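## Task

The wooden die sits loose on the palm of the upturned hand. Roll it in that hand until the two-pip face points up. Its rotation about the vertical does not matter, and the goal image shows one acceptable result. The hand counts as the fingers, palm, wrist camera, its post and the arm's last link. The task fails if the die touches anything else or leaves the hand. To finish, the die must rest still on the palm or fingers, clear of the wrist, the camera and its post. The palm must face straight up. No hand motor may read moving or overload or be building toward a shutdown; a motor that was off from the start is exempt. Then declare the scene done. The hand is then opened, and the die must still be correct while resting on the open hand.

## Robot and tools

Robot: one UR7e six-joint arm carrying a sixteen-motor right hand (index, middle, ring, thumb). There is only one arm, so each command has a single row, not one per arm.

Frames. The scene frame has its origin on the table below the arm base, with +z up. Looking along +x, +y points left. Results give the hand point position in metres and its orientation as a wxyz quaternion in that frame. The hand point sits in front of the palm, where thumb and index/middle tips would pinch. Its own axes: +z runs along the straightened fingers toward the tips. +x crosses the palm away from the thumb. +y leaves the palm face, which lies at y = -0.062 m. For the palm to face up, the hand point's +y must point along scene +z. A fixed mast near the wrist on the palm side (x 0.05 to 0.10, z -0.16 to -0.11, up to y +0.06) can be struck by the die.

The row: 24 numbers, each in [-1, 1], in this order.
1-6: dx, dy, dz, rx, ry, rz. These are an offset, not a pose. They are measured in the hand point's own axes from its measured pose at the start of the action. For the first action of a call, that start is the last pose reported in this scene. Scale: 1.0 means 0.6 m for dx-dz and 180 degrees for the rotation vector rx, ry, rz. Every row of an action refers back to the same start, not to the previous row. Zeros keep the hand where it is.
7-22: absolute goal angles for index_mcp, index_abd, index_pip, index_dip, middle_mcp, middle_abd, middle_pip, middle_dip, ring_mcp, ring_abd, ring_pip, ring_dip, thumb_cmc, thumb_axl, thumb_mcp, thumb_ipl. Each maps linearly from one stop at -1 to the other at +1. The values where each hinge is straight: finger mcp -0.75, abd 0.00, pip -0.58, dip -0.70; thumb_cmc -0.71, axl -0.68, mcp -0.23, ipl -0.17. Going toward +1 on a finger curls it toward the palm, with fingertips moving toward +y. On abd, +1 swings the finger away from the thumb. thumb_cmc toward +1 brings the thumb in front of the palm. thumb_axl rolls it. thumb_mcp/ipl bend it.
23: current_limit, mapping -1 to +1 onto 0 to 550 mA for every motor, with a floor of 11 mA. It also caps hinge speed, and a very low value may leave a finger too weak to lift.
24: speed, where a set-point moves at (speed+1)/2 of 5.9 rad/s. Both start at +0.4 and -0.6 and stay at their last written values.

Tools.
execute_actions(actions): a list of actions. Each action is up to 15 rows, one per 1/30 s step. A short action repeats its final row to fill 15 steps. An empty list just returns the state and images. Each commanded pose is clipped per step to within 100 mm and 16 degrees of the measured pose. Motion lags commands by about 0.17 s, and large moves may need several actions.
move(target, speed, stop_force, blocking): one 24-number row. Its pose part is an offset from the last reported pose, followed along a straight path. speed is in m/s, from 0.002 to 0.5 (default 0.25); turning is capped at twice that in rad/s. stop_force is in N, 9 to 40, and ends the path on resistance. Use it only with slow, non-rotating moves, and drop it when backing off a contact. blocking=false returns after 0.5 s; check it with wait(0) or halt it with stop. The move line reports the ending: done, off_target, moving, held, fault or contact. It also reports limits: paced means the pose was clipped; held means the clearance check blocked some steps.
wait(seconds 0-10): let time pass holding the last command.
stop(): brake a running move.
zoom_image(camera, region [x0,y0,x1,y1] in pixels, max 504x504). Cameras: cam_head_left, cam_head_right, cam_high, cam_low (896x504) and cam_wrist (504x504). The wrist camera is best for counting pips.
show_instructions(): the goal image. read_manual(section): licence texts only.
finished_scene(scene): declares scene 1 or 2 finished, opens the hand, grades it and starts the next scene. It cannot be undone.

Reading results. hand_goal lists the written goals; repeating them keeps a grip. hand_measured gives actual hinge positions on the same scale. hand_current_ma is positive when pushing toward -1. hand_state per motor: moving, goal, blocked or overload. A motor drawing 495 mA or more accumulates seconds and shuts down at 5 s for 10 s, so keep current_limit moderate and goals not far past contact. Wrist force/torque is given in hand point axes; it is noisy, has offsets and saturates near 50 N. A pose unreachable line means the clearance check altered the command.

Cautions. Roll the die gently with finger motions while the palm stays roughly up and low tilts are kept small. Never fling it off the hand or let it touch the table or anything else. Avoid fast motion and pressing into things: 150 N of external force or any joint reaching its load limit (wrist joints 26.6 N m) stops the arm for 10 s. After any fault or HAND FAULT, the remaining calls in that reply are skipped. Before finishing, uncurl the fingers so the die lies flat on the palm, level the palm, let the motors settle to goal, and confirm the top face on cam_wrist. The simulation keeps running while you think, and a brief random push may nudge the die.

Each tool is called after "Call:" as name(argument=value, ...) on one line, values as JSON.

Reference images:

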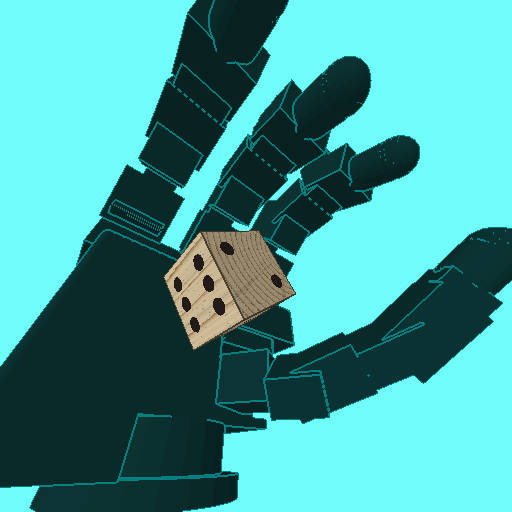

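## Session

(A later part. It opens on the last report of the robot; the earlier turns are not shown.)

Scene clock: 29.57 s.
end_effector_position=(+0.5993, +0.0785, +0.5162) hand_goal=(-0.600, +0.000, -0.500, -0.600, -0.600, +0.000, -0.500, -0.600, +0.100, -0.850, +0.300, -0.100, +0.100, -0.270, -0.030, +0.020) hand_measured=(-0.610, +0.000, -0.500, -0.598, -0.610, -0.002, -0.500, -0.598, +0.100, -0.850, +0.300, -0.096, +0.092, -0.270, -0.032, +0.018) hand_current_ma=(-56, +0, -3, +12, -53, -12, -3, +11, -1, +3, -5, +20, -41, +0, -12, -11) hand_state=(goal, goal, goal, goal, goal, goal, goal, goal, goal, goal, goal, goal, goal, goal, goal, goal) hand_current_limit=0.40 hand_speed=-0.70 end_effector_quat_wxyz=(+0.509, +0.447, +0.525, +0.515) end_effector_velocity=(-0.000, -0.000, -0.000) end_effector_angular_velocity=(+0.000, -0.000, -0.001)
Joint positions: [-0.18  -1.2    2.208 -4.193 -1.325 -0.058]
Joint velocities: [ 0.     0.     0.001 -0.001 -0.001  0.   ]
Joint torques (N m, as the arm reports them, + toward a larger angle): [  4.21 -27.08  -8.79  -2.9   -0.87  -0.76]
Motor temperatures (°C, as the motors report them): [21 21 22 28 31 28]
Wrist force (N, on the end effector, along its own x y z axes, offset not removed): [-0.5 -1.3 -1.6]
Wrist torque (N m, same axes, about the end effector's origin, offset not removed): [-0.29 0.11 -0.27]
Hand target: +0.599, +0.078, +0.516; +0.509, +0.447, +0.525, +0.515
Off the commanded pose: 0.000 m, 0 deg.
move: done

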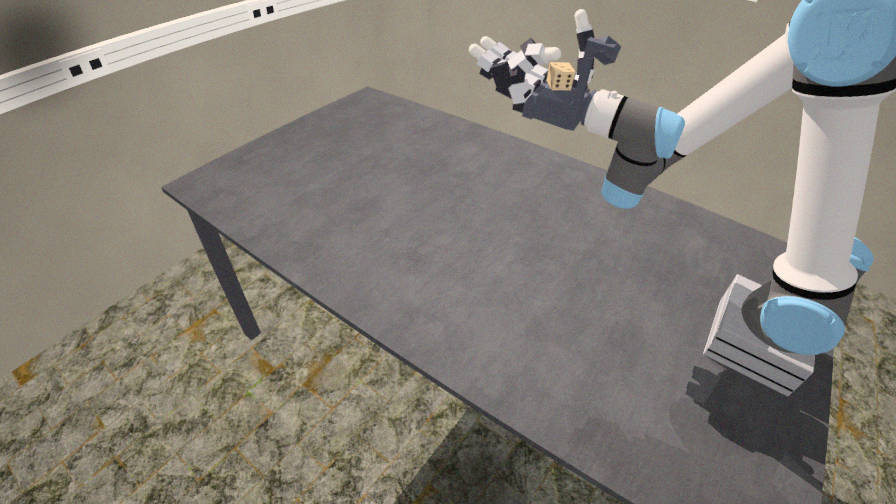

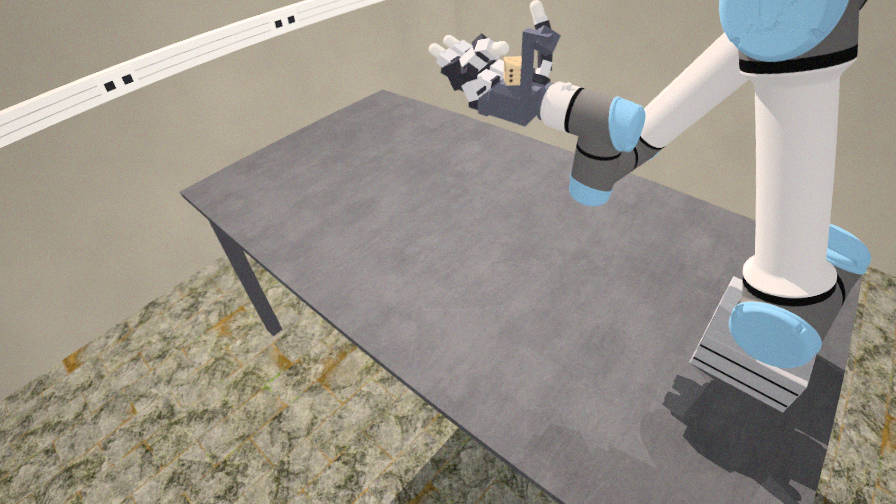

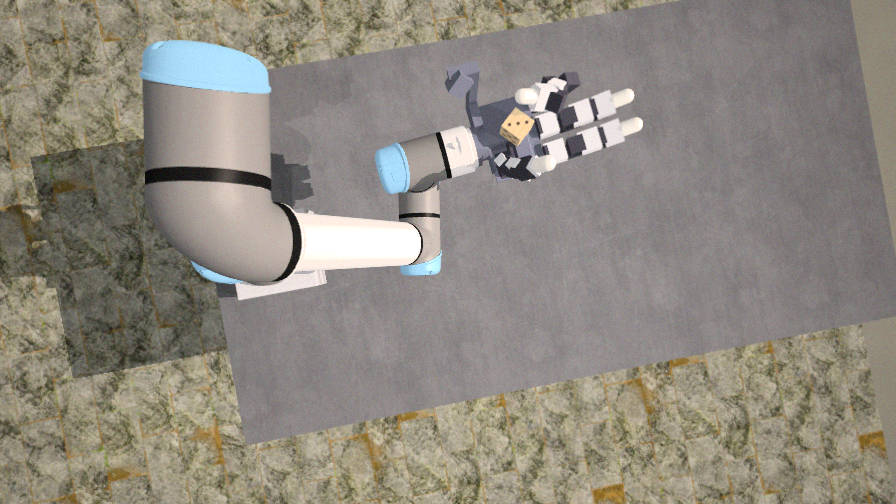

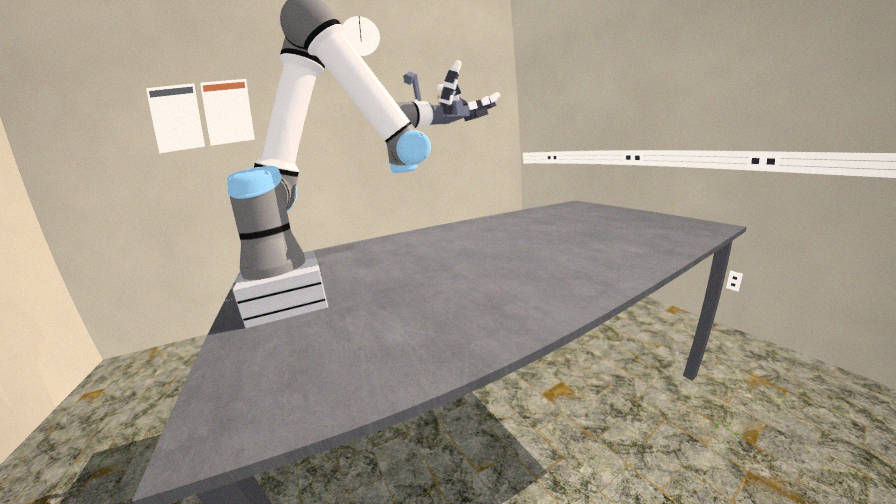

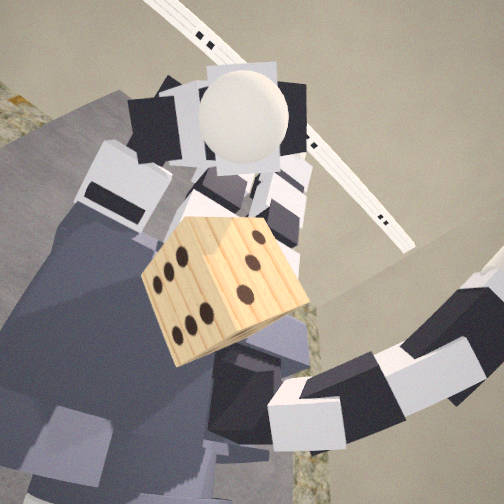

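Call:
move(target=[0,0,0,0,0,0,-0.6,0,-0.5,-0.6,-0.6,0,-0.5,-0.6,0.0,-0.85,0.3,0.25,0.1,-0.27,-0.03,0.02,0.4,-0.7])

Call:
zoom_image(camera="cam_high", region=[440, 50, 620, 190])

Call:
zoom_image(camera="cam_head_left", region=[480, 10, 640, 130])

Scene clock: 35.63 s.
end_effector_position=(+0.5993, +0.0785, +0.5162) hand_goal=(-0.600, +0.000, -0.500, -0.600, -0.600, +0.000, -0.500, -0.600, +0.000, -0.850, +0.300, +0.250, +0.100, -0.270, -0.030, +0.020) hand_measured=(-0.610, +0.000, -0.500, -0.598, -0.610, -0.002, -0.500, -0.598, -0.002, -0.850, +0.300, +0.248, +0.092, -0.270, -0.032, +0.018) hand_current_ma=(-56, +0, -3, +12, -53, -12, -3, +11, -6, +3, -5, -12, -41, +0, -12, -11) hand_state=(goal, goal, goal, goal, goal, goal, goal, goal, goal, goal, goal, goal, goal, goal, goal, goal) hand_current_limit=0.40 hand_speed=-0.70 end_effector_quat_wxyz=(+0.509, +0.447, +0.525, +0.515) end_effector_velocity=(-0.000, -0.000, -0.000) end_effector_angular_velocity=(+0.000, +0.001, -0.000)
Joint positions: [-0.18  -1.2    2.208 -4.193 -1.325 -0.058]
Joint velocities: [-0.001  0.     0.001  0.     0.001 -0.   ]
Joint torques (N m, as the arm reports them, + toward a larger angle): [  3.68 -26.99  -7.38  -2.73  -1.1   -0.89]
Motor temperatures (°C, as the motors report them): [21 21 22 28 31 28]
Wrist force (N, on the end effector, along its own x y z axes, offset not removed): [-1.0 2.3 -2.3]
Wrist torque (N m, same axes, about the end effector's origin, offset not removed): [0.23 0.15 -0.23]
Hand target: +0.599, +0.078, +0.516; +0.509, +0.447, +0.525, +0.515
Off the commanded pose: 0.000 m, 0 deg.
move: done

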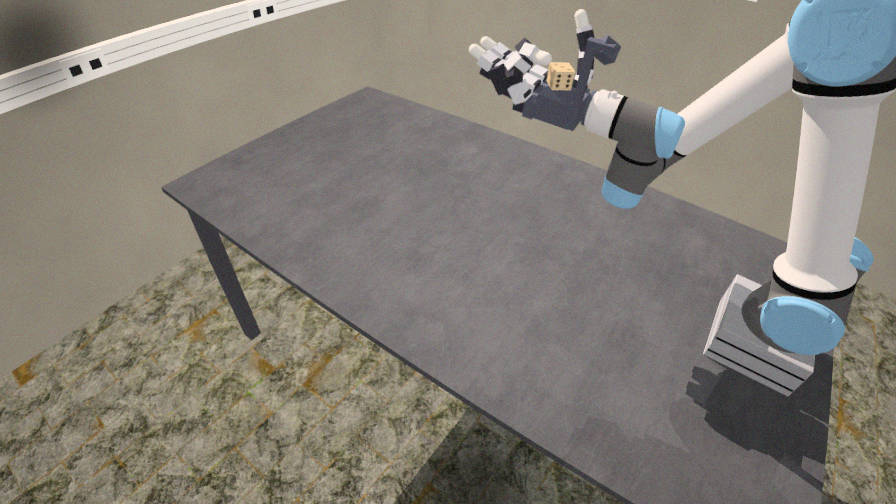

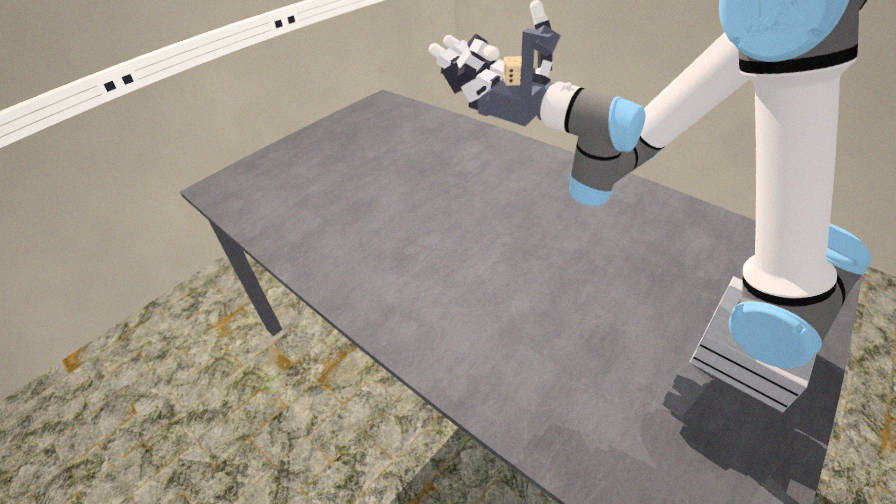

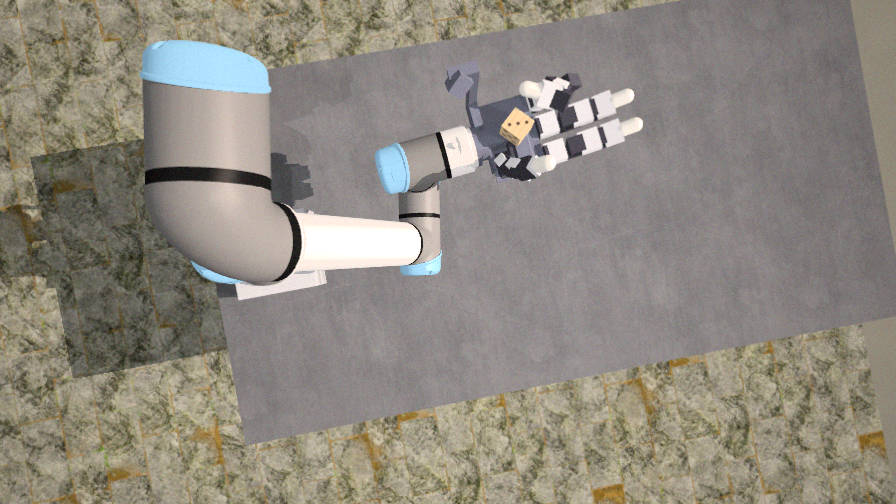

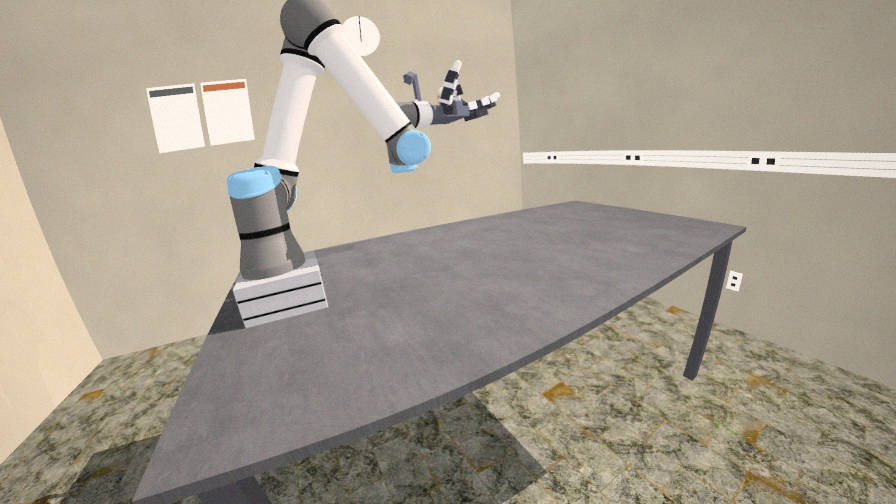

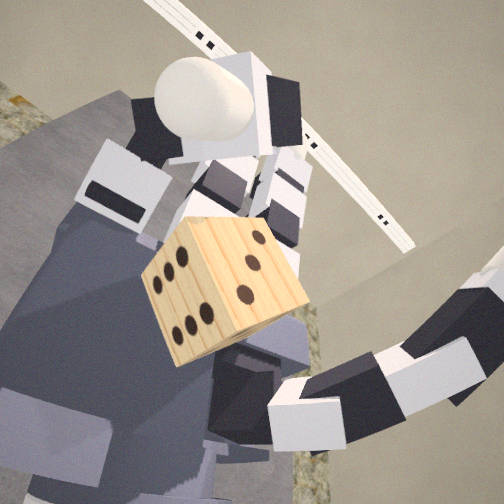

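Region (440, 50, 620, 190) of cam_high's 896x504 image, scaled by 2.800, with more detail than that image has.

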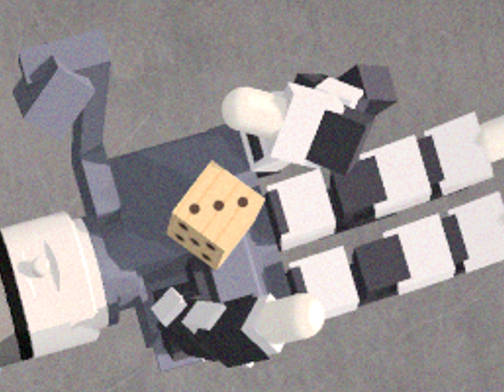

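Region (480, 10, 640, 130) of cam_head_left's 896x504 image, scaled by 3.150, with more detail than that image has; it fills the top 378 rows of this view, and the rest is white.

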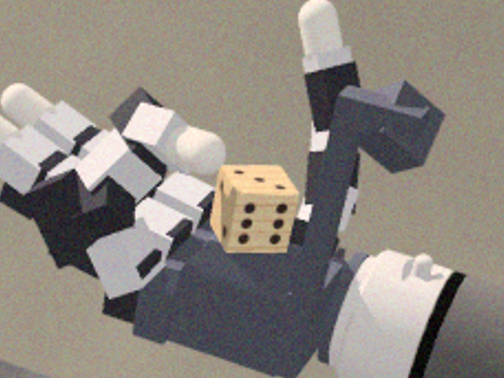

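Call:
move(target=[0,0,0,0,0,0,-0.6,0,-0.5,-0.6,-0.1,0.1,0.3,0.0,-0.6,0,-0.5,-0.6,0.1,-0.27,-0.03,0.02,0.4,-0.6])

Call:
zoom_image(camera="cam_high", region=[440, 50, 620, 190])

Call:
zoom_image(camera="cam_head_left", region=[480, 10, 640, 130])

Scene clock: 42.17 s.
end_effector_position=(+0.5993, +0.0785, +0.5162) hand_goal=(-0.600, +0.000, -0.500, -0.600, -0.100, +0.100, +0.300, +0.000, -0.600, +0.000, -0.500, -0.600, +0.100, -0.270, -0.030, +0.020) hand_measured=(-0.610, +0.000, -0.500, -0.598, -0.112, +0.098, +0.298, -0.002, -0.610, -0.002, -0.500, -0.598, +0.092, -0.270, -0.032, +0.018) hand_current_ma=(-56, +0, -3, +12, -72, -12, -7, -11, -56, -12, -3, +12, -41, +0, -12, -11) hand_state=(goal, goal, goal, goal, goal, goal, goal, goal, goal, goal, goal, goal, goal, goal, goal, goal) hand_current_limit=0.40 hand_speed=-0.60 end_effector_quat_wxyz=(+0.509, +0.447, +0.525, +0.515) end_effector_velocity=(+0.000, +0.001, +0.000) end_effector_angular_velocity=(-0.000, -0.000, +0.002)
Joint positions: [-0.18  -1.2    2.208 -4.193 -1.325 -0.058]
Joint velocities: [ 0.001  0.    -0.    -0.     0.    -0.   ]
Joint torques (N m, as the arm reports them, + toward a larger angle): [  3.36 -26.36  -7.3   -2.66  -0.79  -0.61]
Motor temperatures (°C, as the motors report them): [21 21 22 28 31 28]
Wrist force (N, on the end effector, along its own x y z axes, offset not removed): [-0.2 -2.9 -0.7]
Wrist torque (N m, same axes, about the end effector's origin, offset not removed): [-0.45 -0.06 -0.10]
Hand target: +0.599, +0.078, +0.516; +0.509, +0.447, +0.525, +0.515
Off the commanded pose: 0.000 m, 0 deg.
move: done

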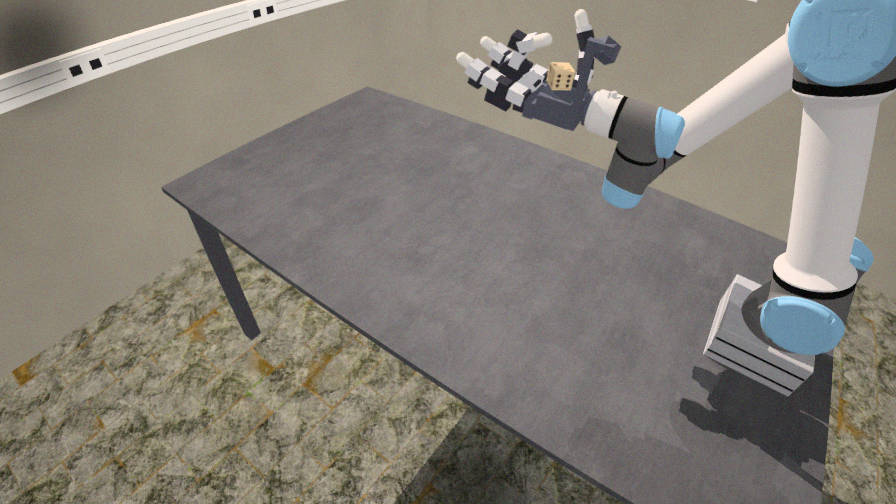

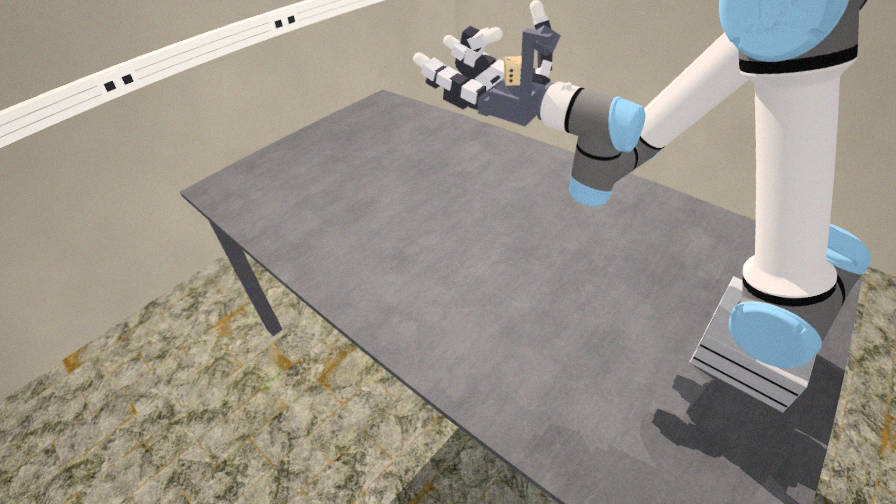

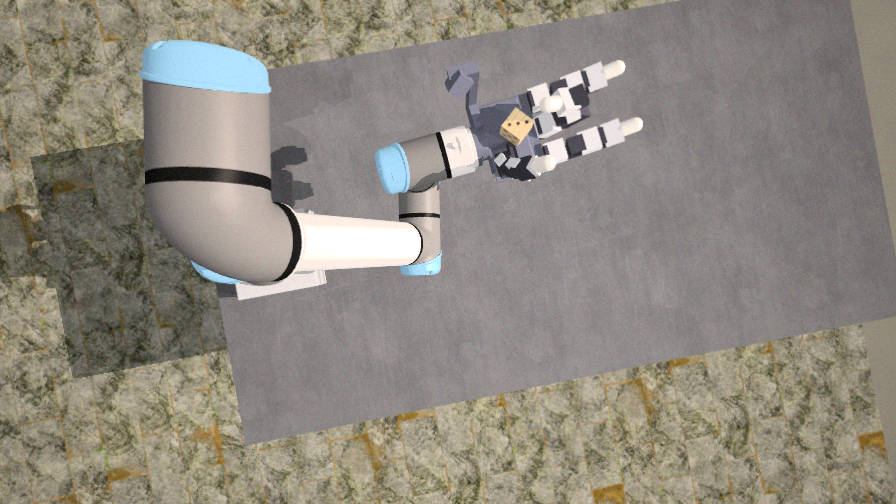

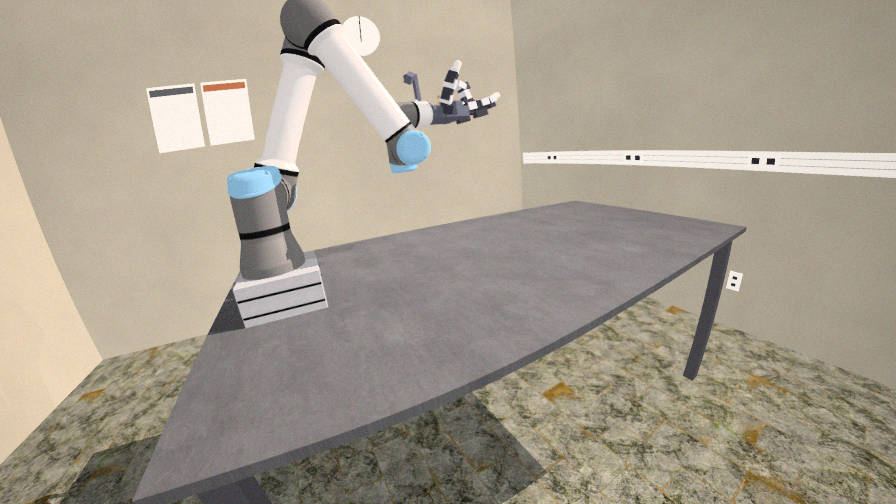

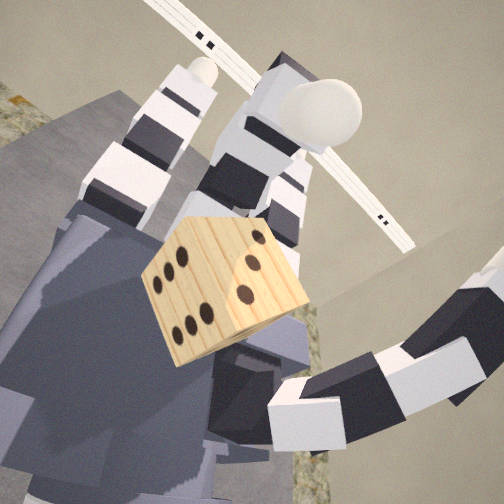

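Region (440, 50, 620, 190) of cam_high's 896x504 image, scaled by 2.800, with more detail than that image has.

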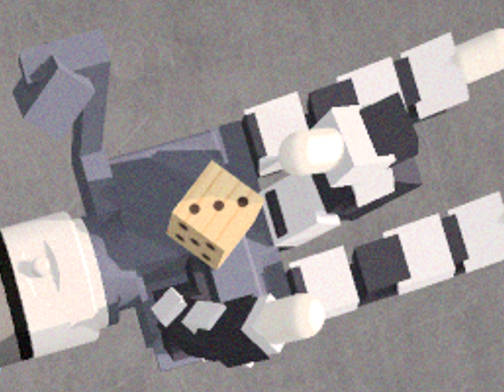

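Region (480, 10, 640, 130) of cam_head_left's 896x504 image, scaled by 3.150, with more detail than that image has; it fills the top 378 rows of this view, and the rest is white.

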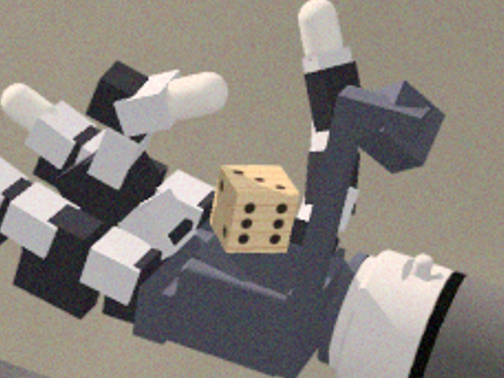

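Curl more at pip/dip.

Call:
move(target=[0,0,0,0,0,0,-0.6,0,-0.5,-0.6,-0.1,0.15,0.65,0.2,-0.6,0,-0.5,-0.6,0.1,-0.27,-0.03,0.02,0.4,-0.7])

Call:
zoom_image(camera="cam_high", region=[440, 50, 620, 190])

Call:
zoom_image(camera="cam_head_left", region=[480, 10, 640, 130])

Scene clock: 45.63 s.
end_effector_position=(+0.5993, +0.0785, +0.5162) hand_goal=(-0.600, +0.000, -0.500, -0.600, -0.100, +0.150, +0.650, +0.200, -0.600, +0.000, -0.500, -0.600, +0.100, -0.270, -0.030, +0.020) hand_measured=(-0.610, +0.000, -0.500, -0.598, -0.114, +0.148, +0.610, +0.192, -0.610, -0.002, -0.500, -0.598, +0.092, -0.270, -0.032, +0.018) hand_current_ma=(-56, +0, -3, +12, -79, -11, -210, -41, -56, -12, -3, +12, -41, +0, -12, -11) hand_state=(goal, goal, goal, goal, goal, goal, blocked, goal, goal, goal, goal, goal, goal, goal, goal, goal) hand_current_limit=0.40 hand_speed=-0.70 end_effector_quat_wxyz=(+0.509, +0.447, +0.525, +0.515) end_effector_velocity=(-0.000, +0.000, +0.001) end_effector_angular_velocity=(-0.000, -0.001, -0.001)
Joint positions: [-0.18  -1.2    2.208 -4.193 -1.325 -0.058]
Joint velocities: [ 0.    -0.001 -0.    -0.    -0.001 -0.   ]
Joint torques (N m, as the arm reports them, + toward a larger angle): [  2.86 -26.86  -7.11  -2.43  -0.87  -0.54]
Motor temperatures (°C, as the motors report them): [21 21 22 28 31 28]
Wrist force (N, on the end effector, along its own x y z axes, offset not removed): [1.9 -1.7 -1.9]
Wrist torque (N m, same axes, about the end effector's origin, offset not removed): [-0.25 -0.12 -0.04]
Hand target: +0.599, +0.078, +0.516; +0.509, +0.447, +0.525, +0.515
Off the commanded pose: 0.000 m, 0 deg.
move: done

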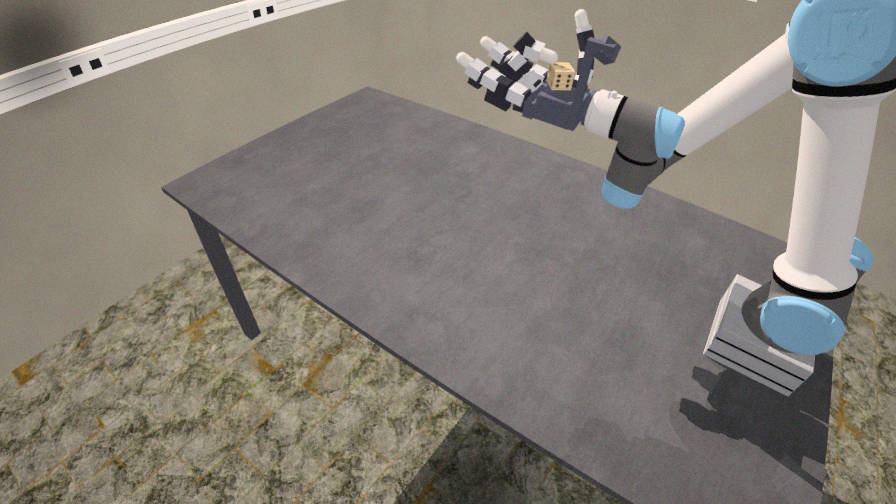

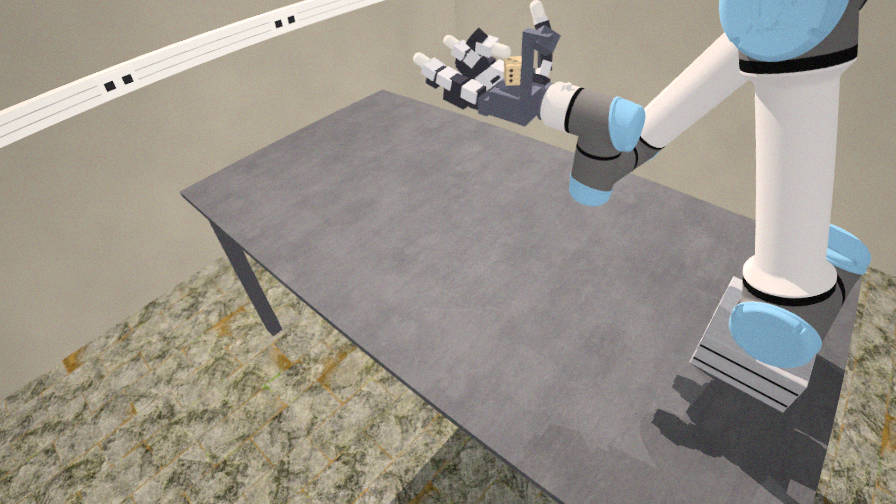

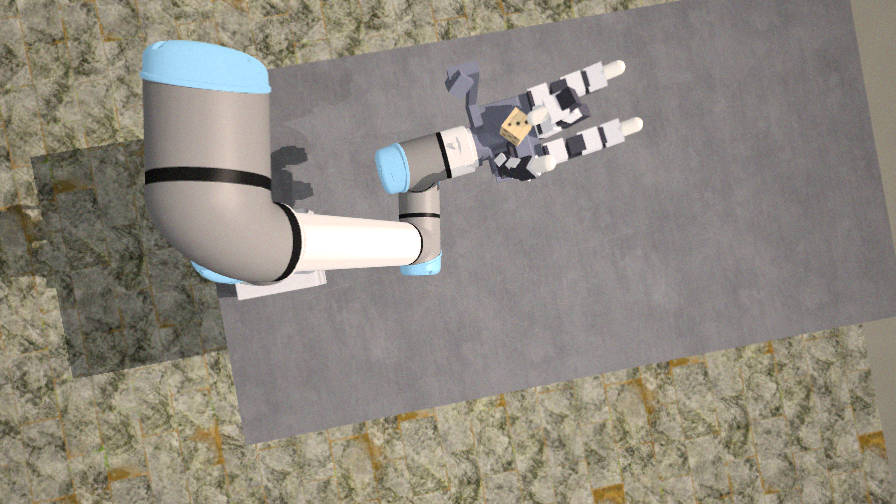

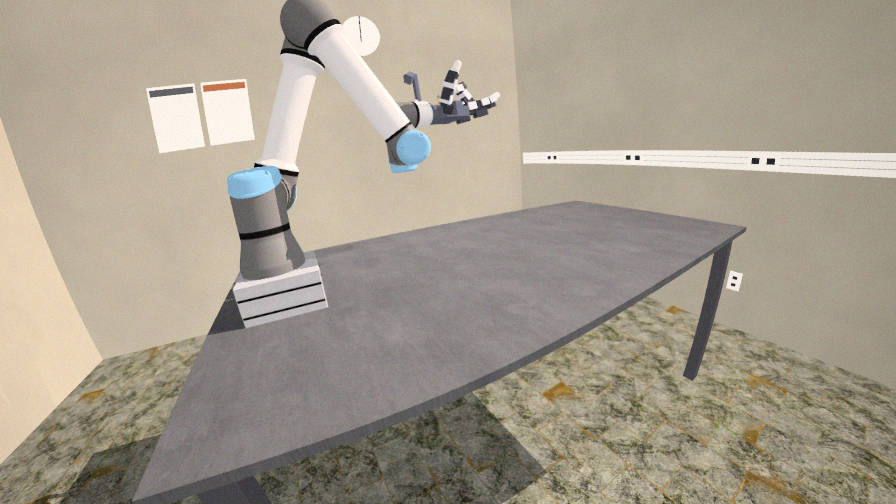

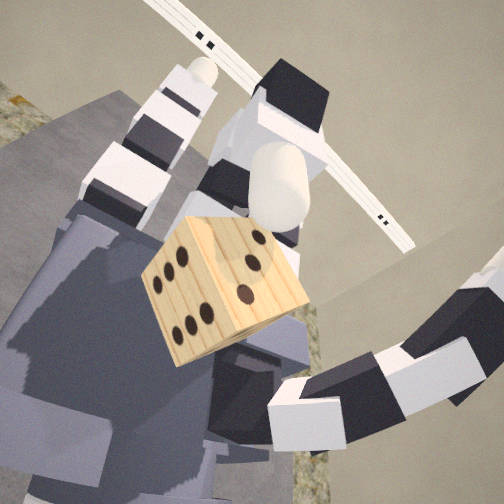

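Region (440, 50, 620, 190) of cam_high's 896x504 image, scaled by 2.800, with more detail than that image has.

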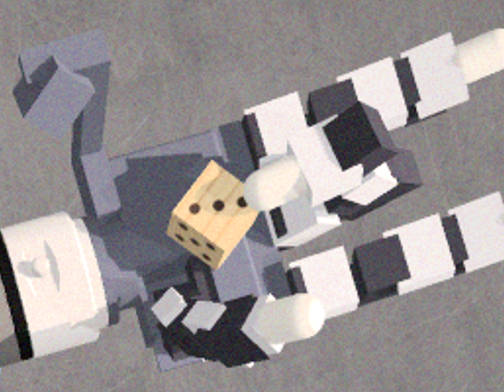

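Region (480, 10, 640, 130) of cam_head_left's 896x504 image, scaled by 3.150, with more detail than that image has; it fills the top 378 rows of this view, and the rest is white.

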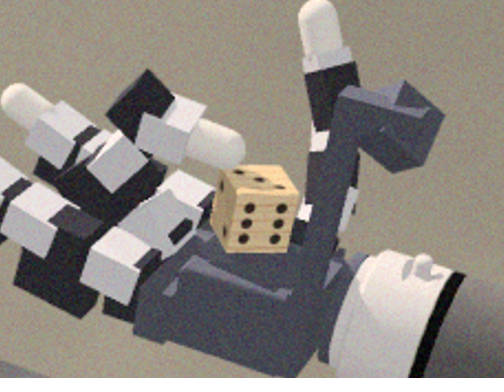

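Call:
move(target=[0,0,0,0,0,0,-0.6,0,-0.5,-0.6,-0.4,0.3,0.6,0.2,-0.6,0,-0.5,-0.6,0.1,-0.27,-0.03,0.02,0.4,-0.7])

Call:
move(target=[0,0,0,0,0,0,-0.6,0,-0.5,-0.6,-0.4,0.3,0.8,0.4,-0.6,0,-0.5,-0.6,0.1,-0.27,-0.03,0.02,0.4,-0.7])

Call:
zoom_image(camera="cam_high", region=[440, 50, 620, 190])

Call:
zoom_image(camera="cam_head_left", region=[480, 10, 640, 130])

Scene clock: 49.77 s.
end_effector_position=(+0.5993, +0.0785, +0.5162) hand_goal=(-0.600, +0.000, -0.500, -0.600, -0.400, +0.300, +0.600, +0.200, -0.600, +0.000, -0.500, -0.600, +0.100, -0.270, -0.030, +0.020) hand_measured=(-0.610, +0.000, -0.500, -0.598, -0.404, +0.298, +0.604, +0.198, -0.610, -0.002, -0.500, -0.598, +0.092, -0.270, -0.032, +0.018) hand_current_ma=(-56, +0, -3, +12, -25, -11, +20, -11, -56, -12, -3, +12, -41, +0, -12, -11) hand_state=(goal, goal, goal, goal, goal, goal, goal, goal, goal, goal, goal, goal, goal, goal, goal, goal) hand_current_limit=0.40 hand_speed=-0.70 end_effector_quat_wxyz=(+0.509, +0.447, +0.525, +0.515) end_effector_velocity=(-0.000, -0.000, +0.000) end_effector_angular_velocity=(-0.001, -0.002, -0.001)
Joint positions: [-0.18  -1.2    2.208 -4.193 -1.325 -0.058]
Joint velocities: [-0.     0.    -0.    -0.002 -0.    -0.   ]
Joint torques (N m, as the arm reports them, + toward a larger angle): [  3.32 -26.04  -7.13  -2.8   -0.83  -0.52]
Motor temperatures (°C, as the motors report them): [21 21 22 28 31 28]
Wrist force (N, on the end effector, along its own x y z axes, offset not removed): [0.3 -0.7 0.7]
Wrist torque (N m, same axes, about the end effector's origin, offset not removed): [-0.55 0.06 -0.17]
Hand target: +0.599, +0.078, +0.516; +0.509, +0.447, +0.525, +0.515
Off the commanded pose: 0.000 m, 0 deg.
move: done

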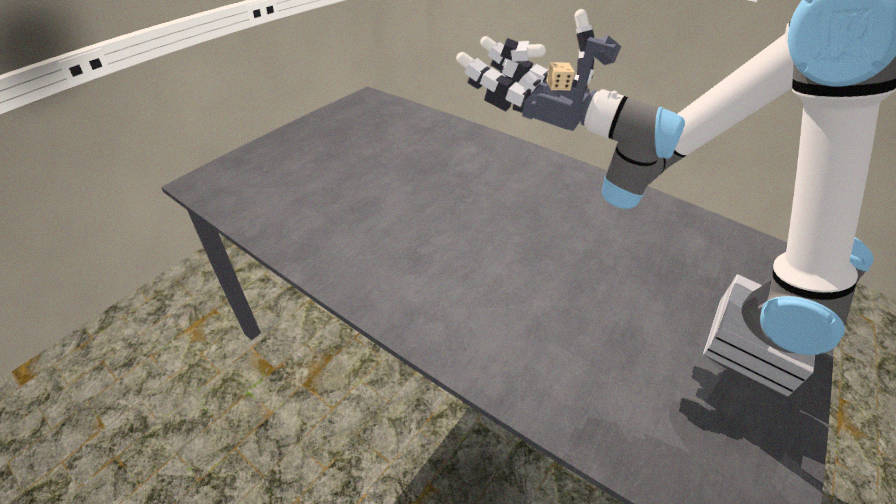

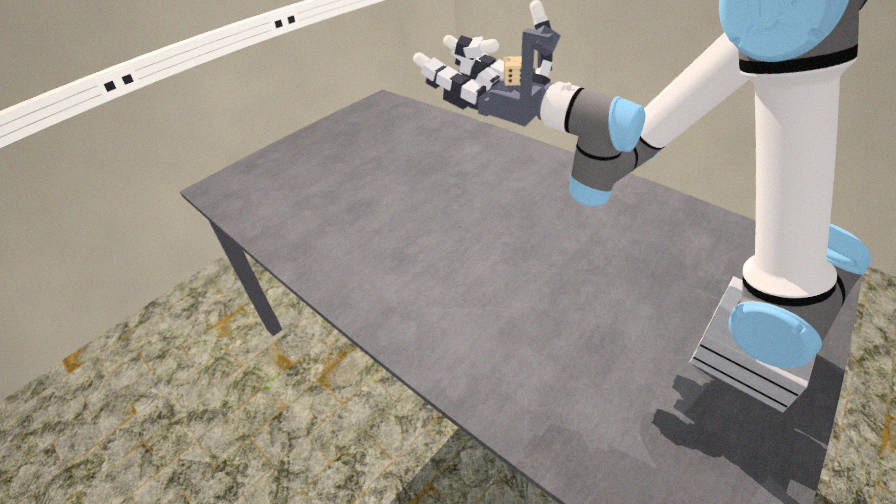

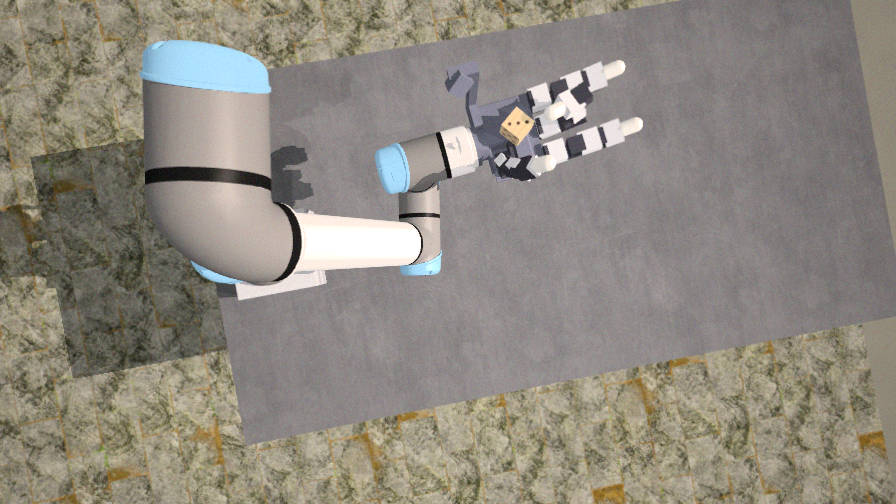

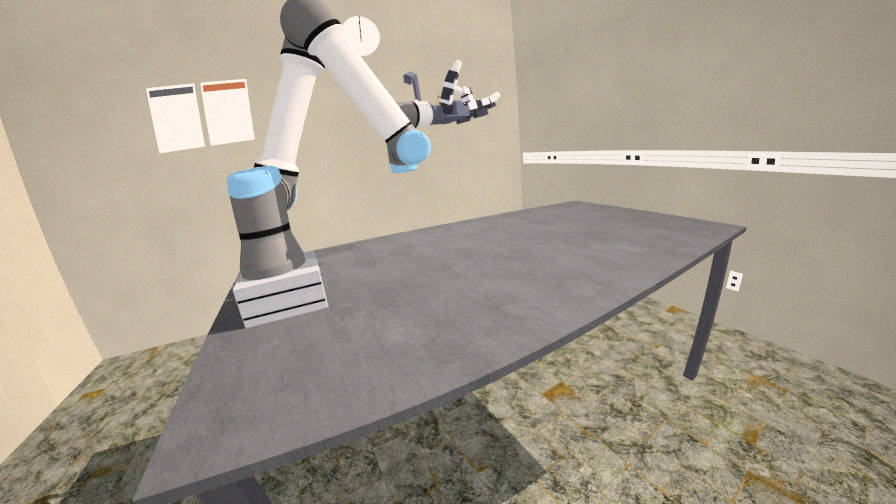

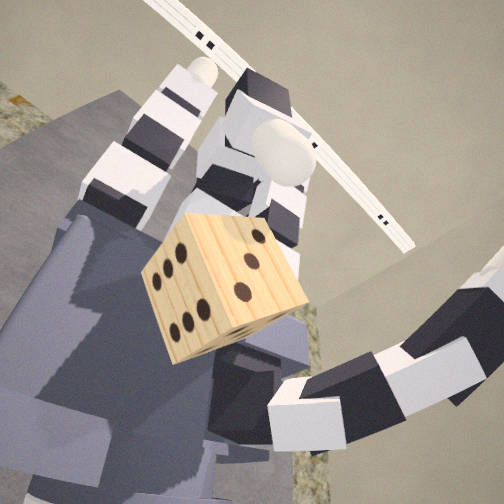

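Scene clock: 50.33 s.
end_effector_position=(+0.5993, +0.0785, +0.5162) hand_goal=(-0.600, +0.000, -0.500, -0.600, -0.400, +0.300, +0.800, +0.400, -0.600, +0.000, -0.500, -0.600, +0.100, -0.270, -0.030, +0.020) hand_measured=(-0.610, +0.000, -0.500, -0.598, -0.404, +0.298, +0.798, +0.398, -0.610, -0.002, -0.500, -0.598, +0.092, -0.270, -0.032, +0.018) hand_current_ma=(-56, +0, -3, +12, -26, -11, -6, -11, -56, -12, -3, +12, -41, +0, -12, -11) hand_state=(goal, goal, goal, goal, goal, goal, goal, goal, goal, goal, goal, goal, goal, goal, goal, goal) hand_current_limit=0.40 hand_speed=-0.70 end_effector_quat_wxyz=(+0.509, +0.447, +0.525, +0.515) end_effector_velocity=(+0.000, -0.000, -0.000) end_effector_angular_velocity=(-0.000, +0.001, -0.001)
Joint positions: [-0.18  -1.2    2.208 -4.193 -1.325 -0.058]
Joint velocities: [ 0.    -0.     0.     0.001 -0.001 -0.   ]
Joint torques (N m, as the arm reports them, + toward a larger angle): [  4.38 -26.67  -7.42  -2.56  -0.99  -0.66]
Motor temperatures (°C, as the motors report them): [21 21 22 28 31 28]
Wrist force (N, on the end effector, along its own x y z axes, offset not removed): [0.1 -0.3 0.3]
Wrist torque (N m, same axes, about the end effector's origin, offset not removed): [-0.43 -0.13 -0.10]
Hand target: +0.599, +0.078, +0.516; +0.509, +0.447, +0.525, +0.515
Off the commanded pose: 0.000 m, 0 deg.
move: done

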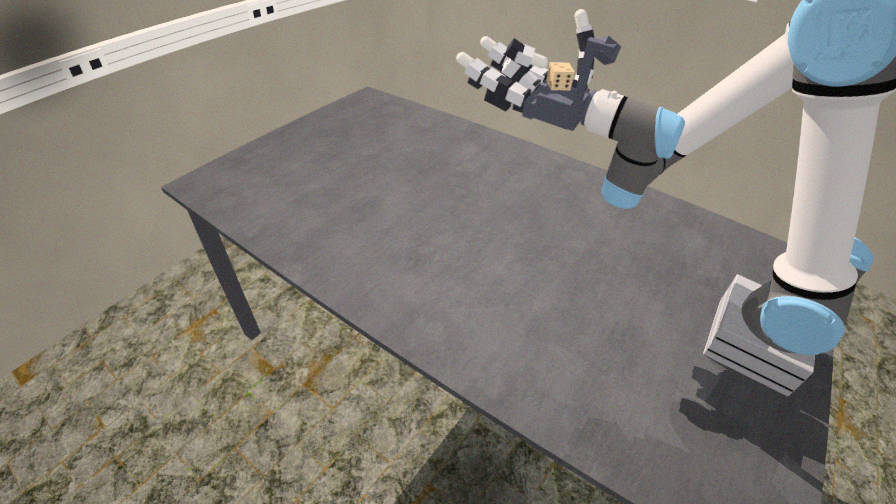

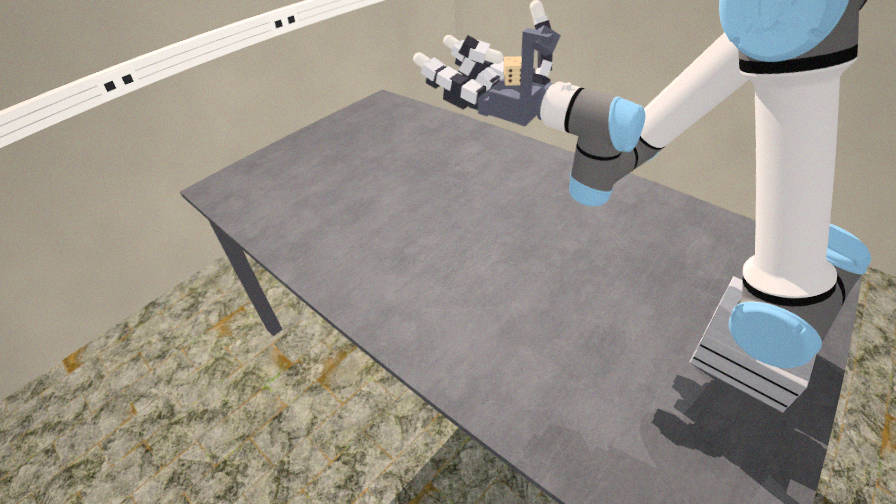

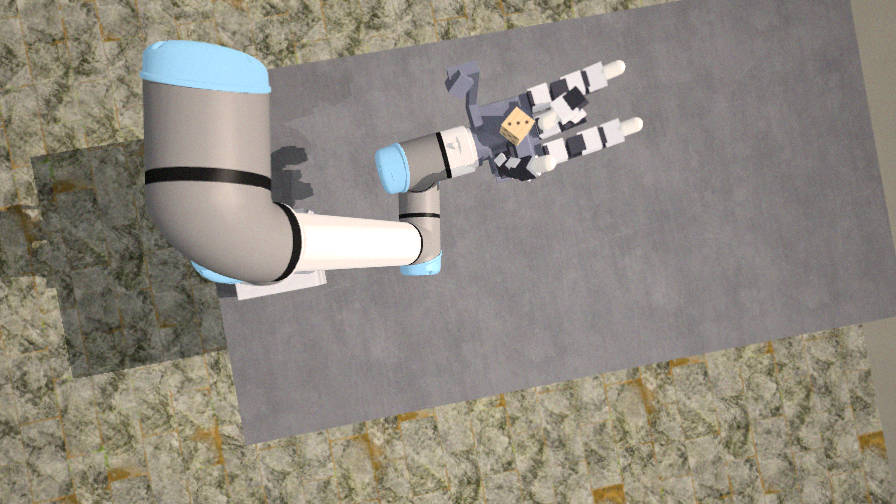

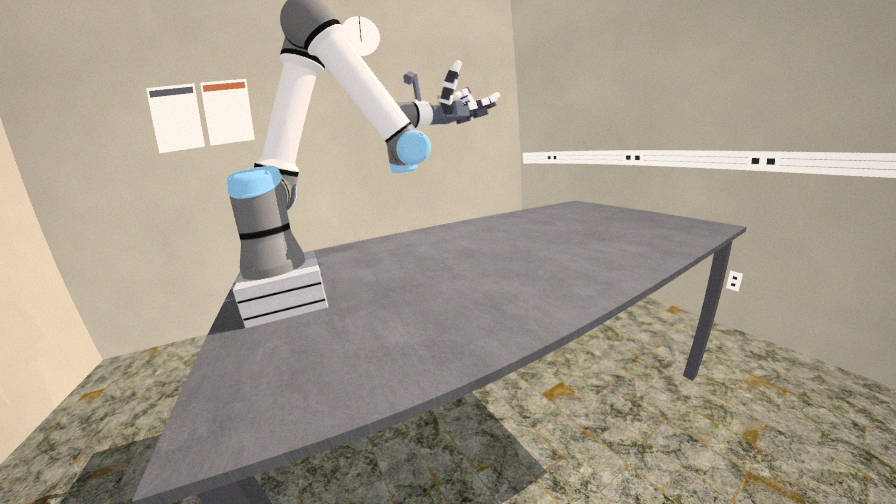

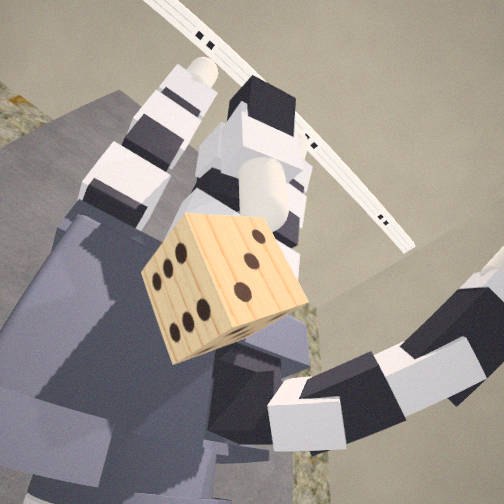

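Region (440, 50, 620, 190) of cam_high's 896x504 image, scaled by 2.800, with more detail than that image has.

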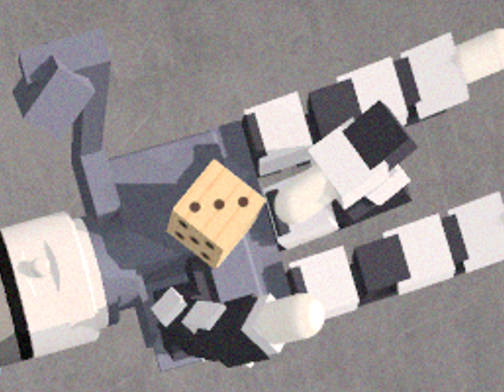

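Region (480, 10, 640, 130) of cam_head_left's 896x504 image, scaled by 3.150, with more detail than that image has; it fills the top 378 rows of this view, and the rest is white.

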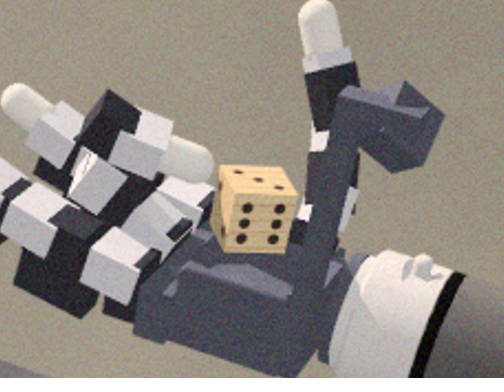

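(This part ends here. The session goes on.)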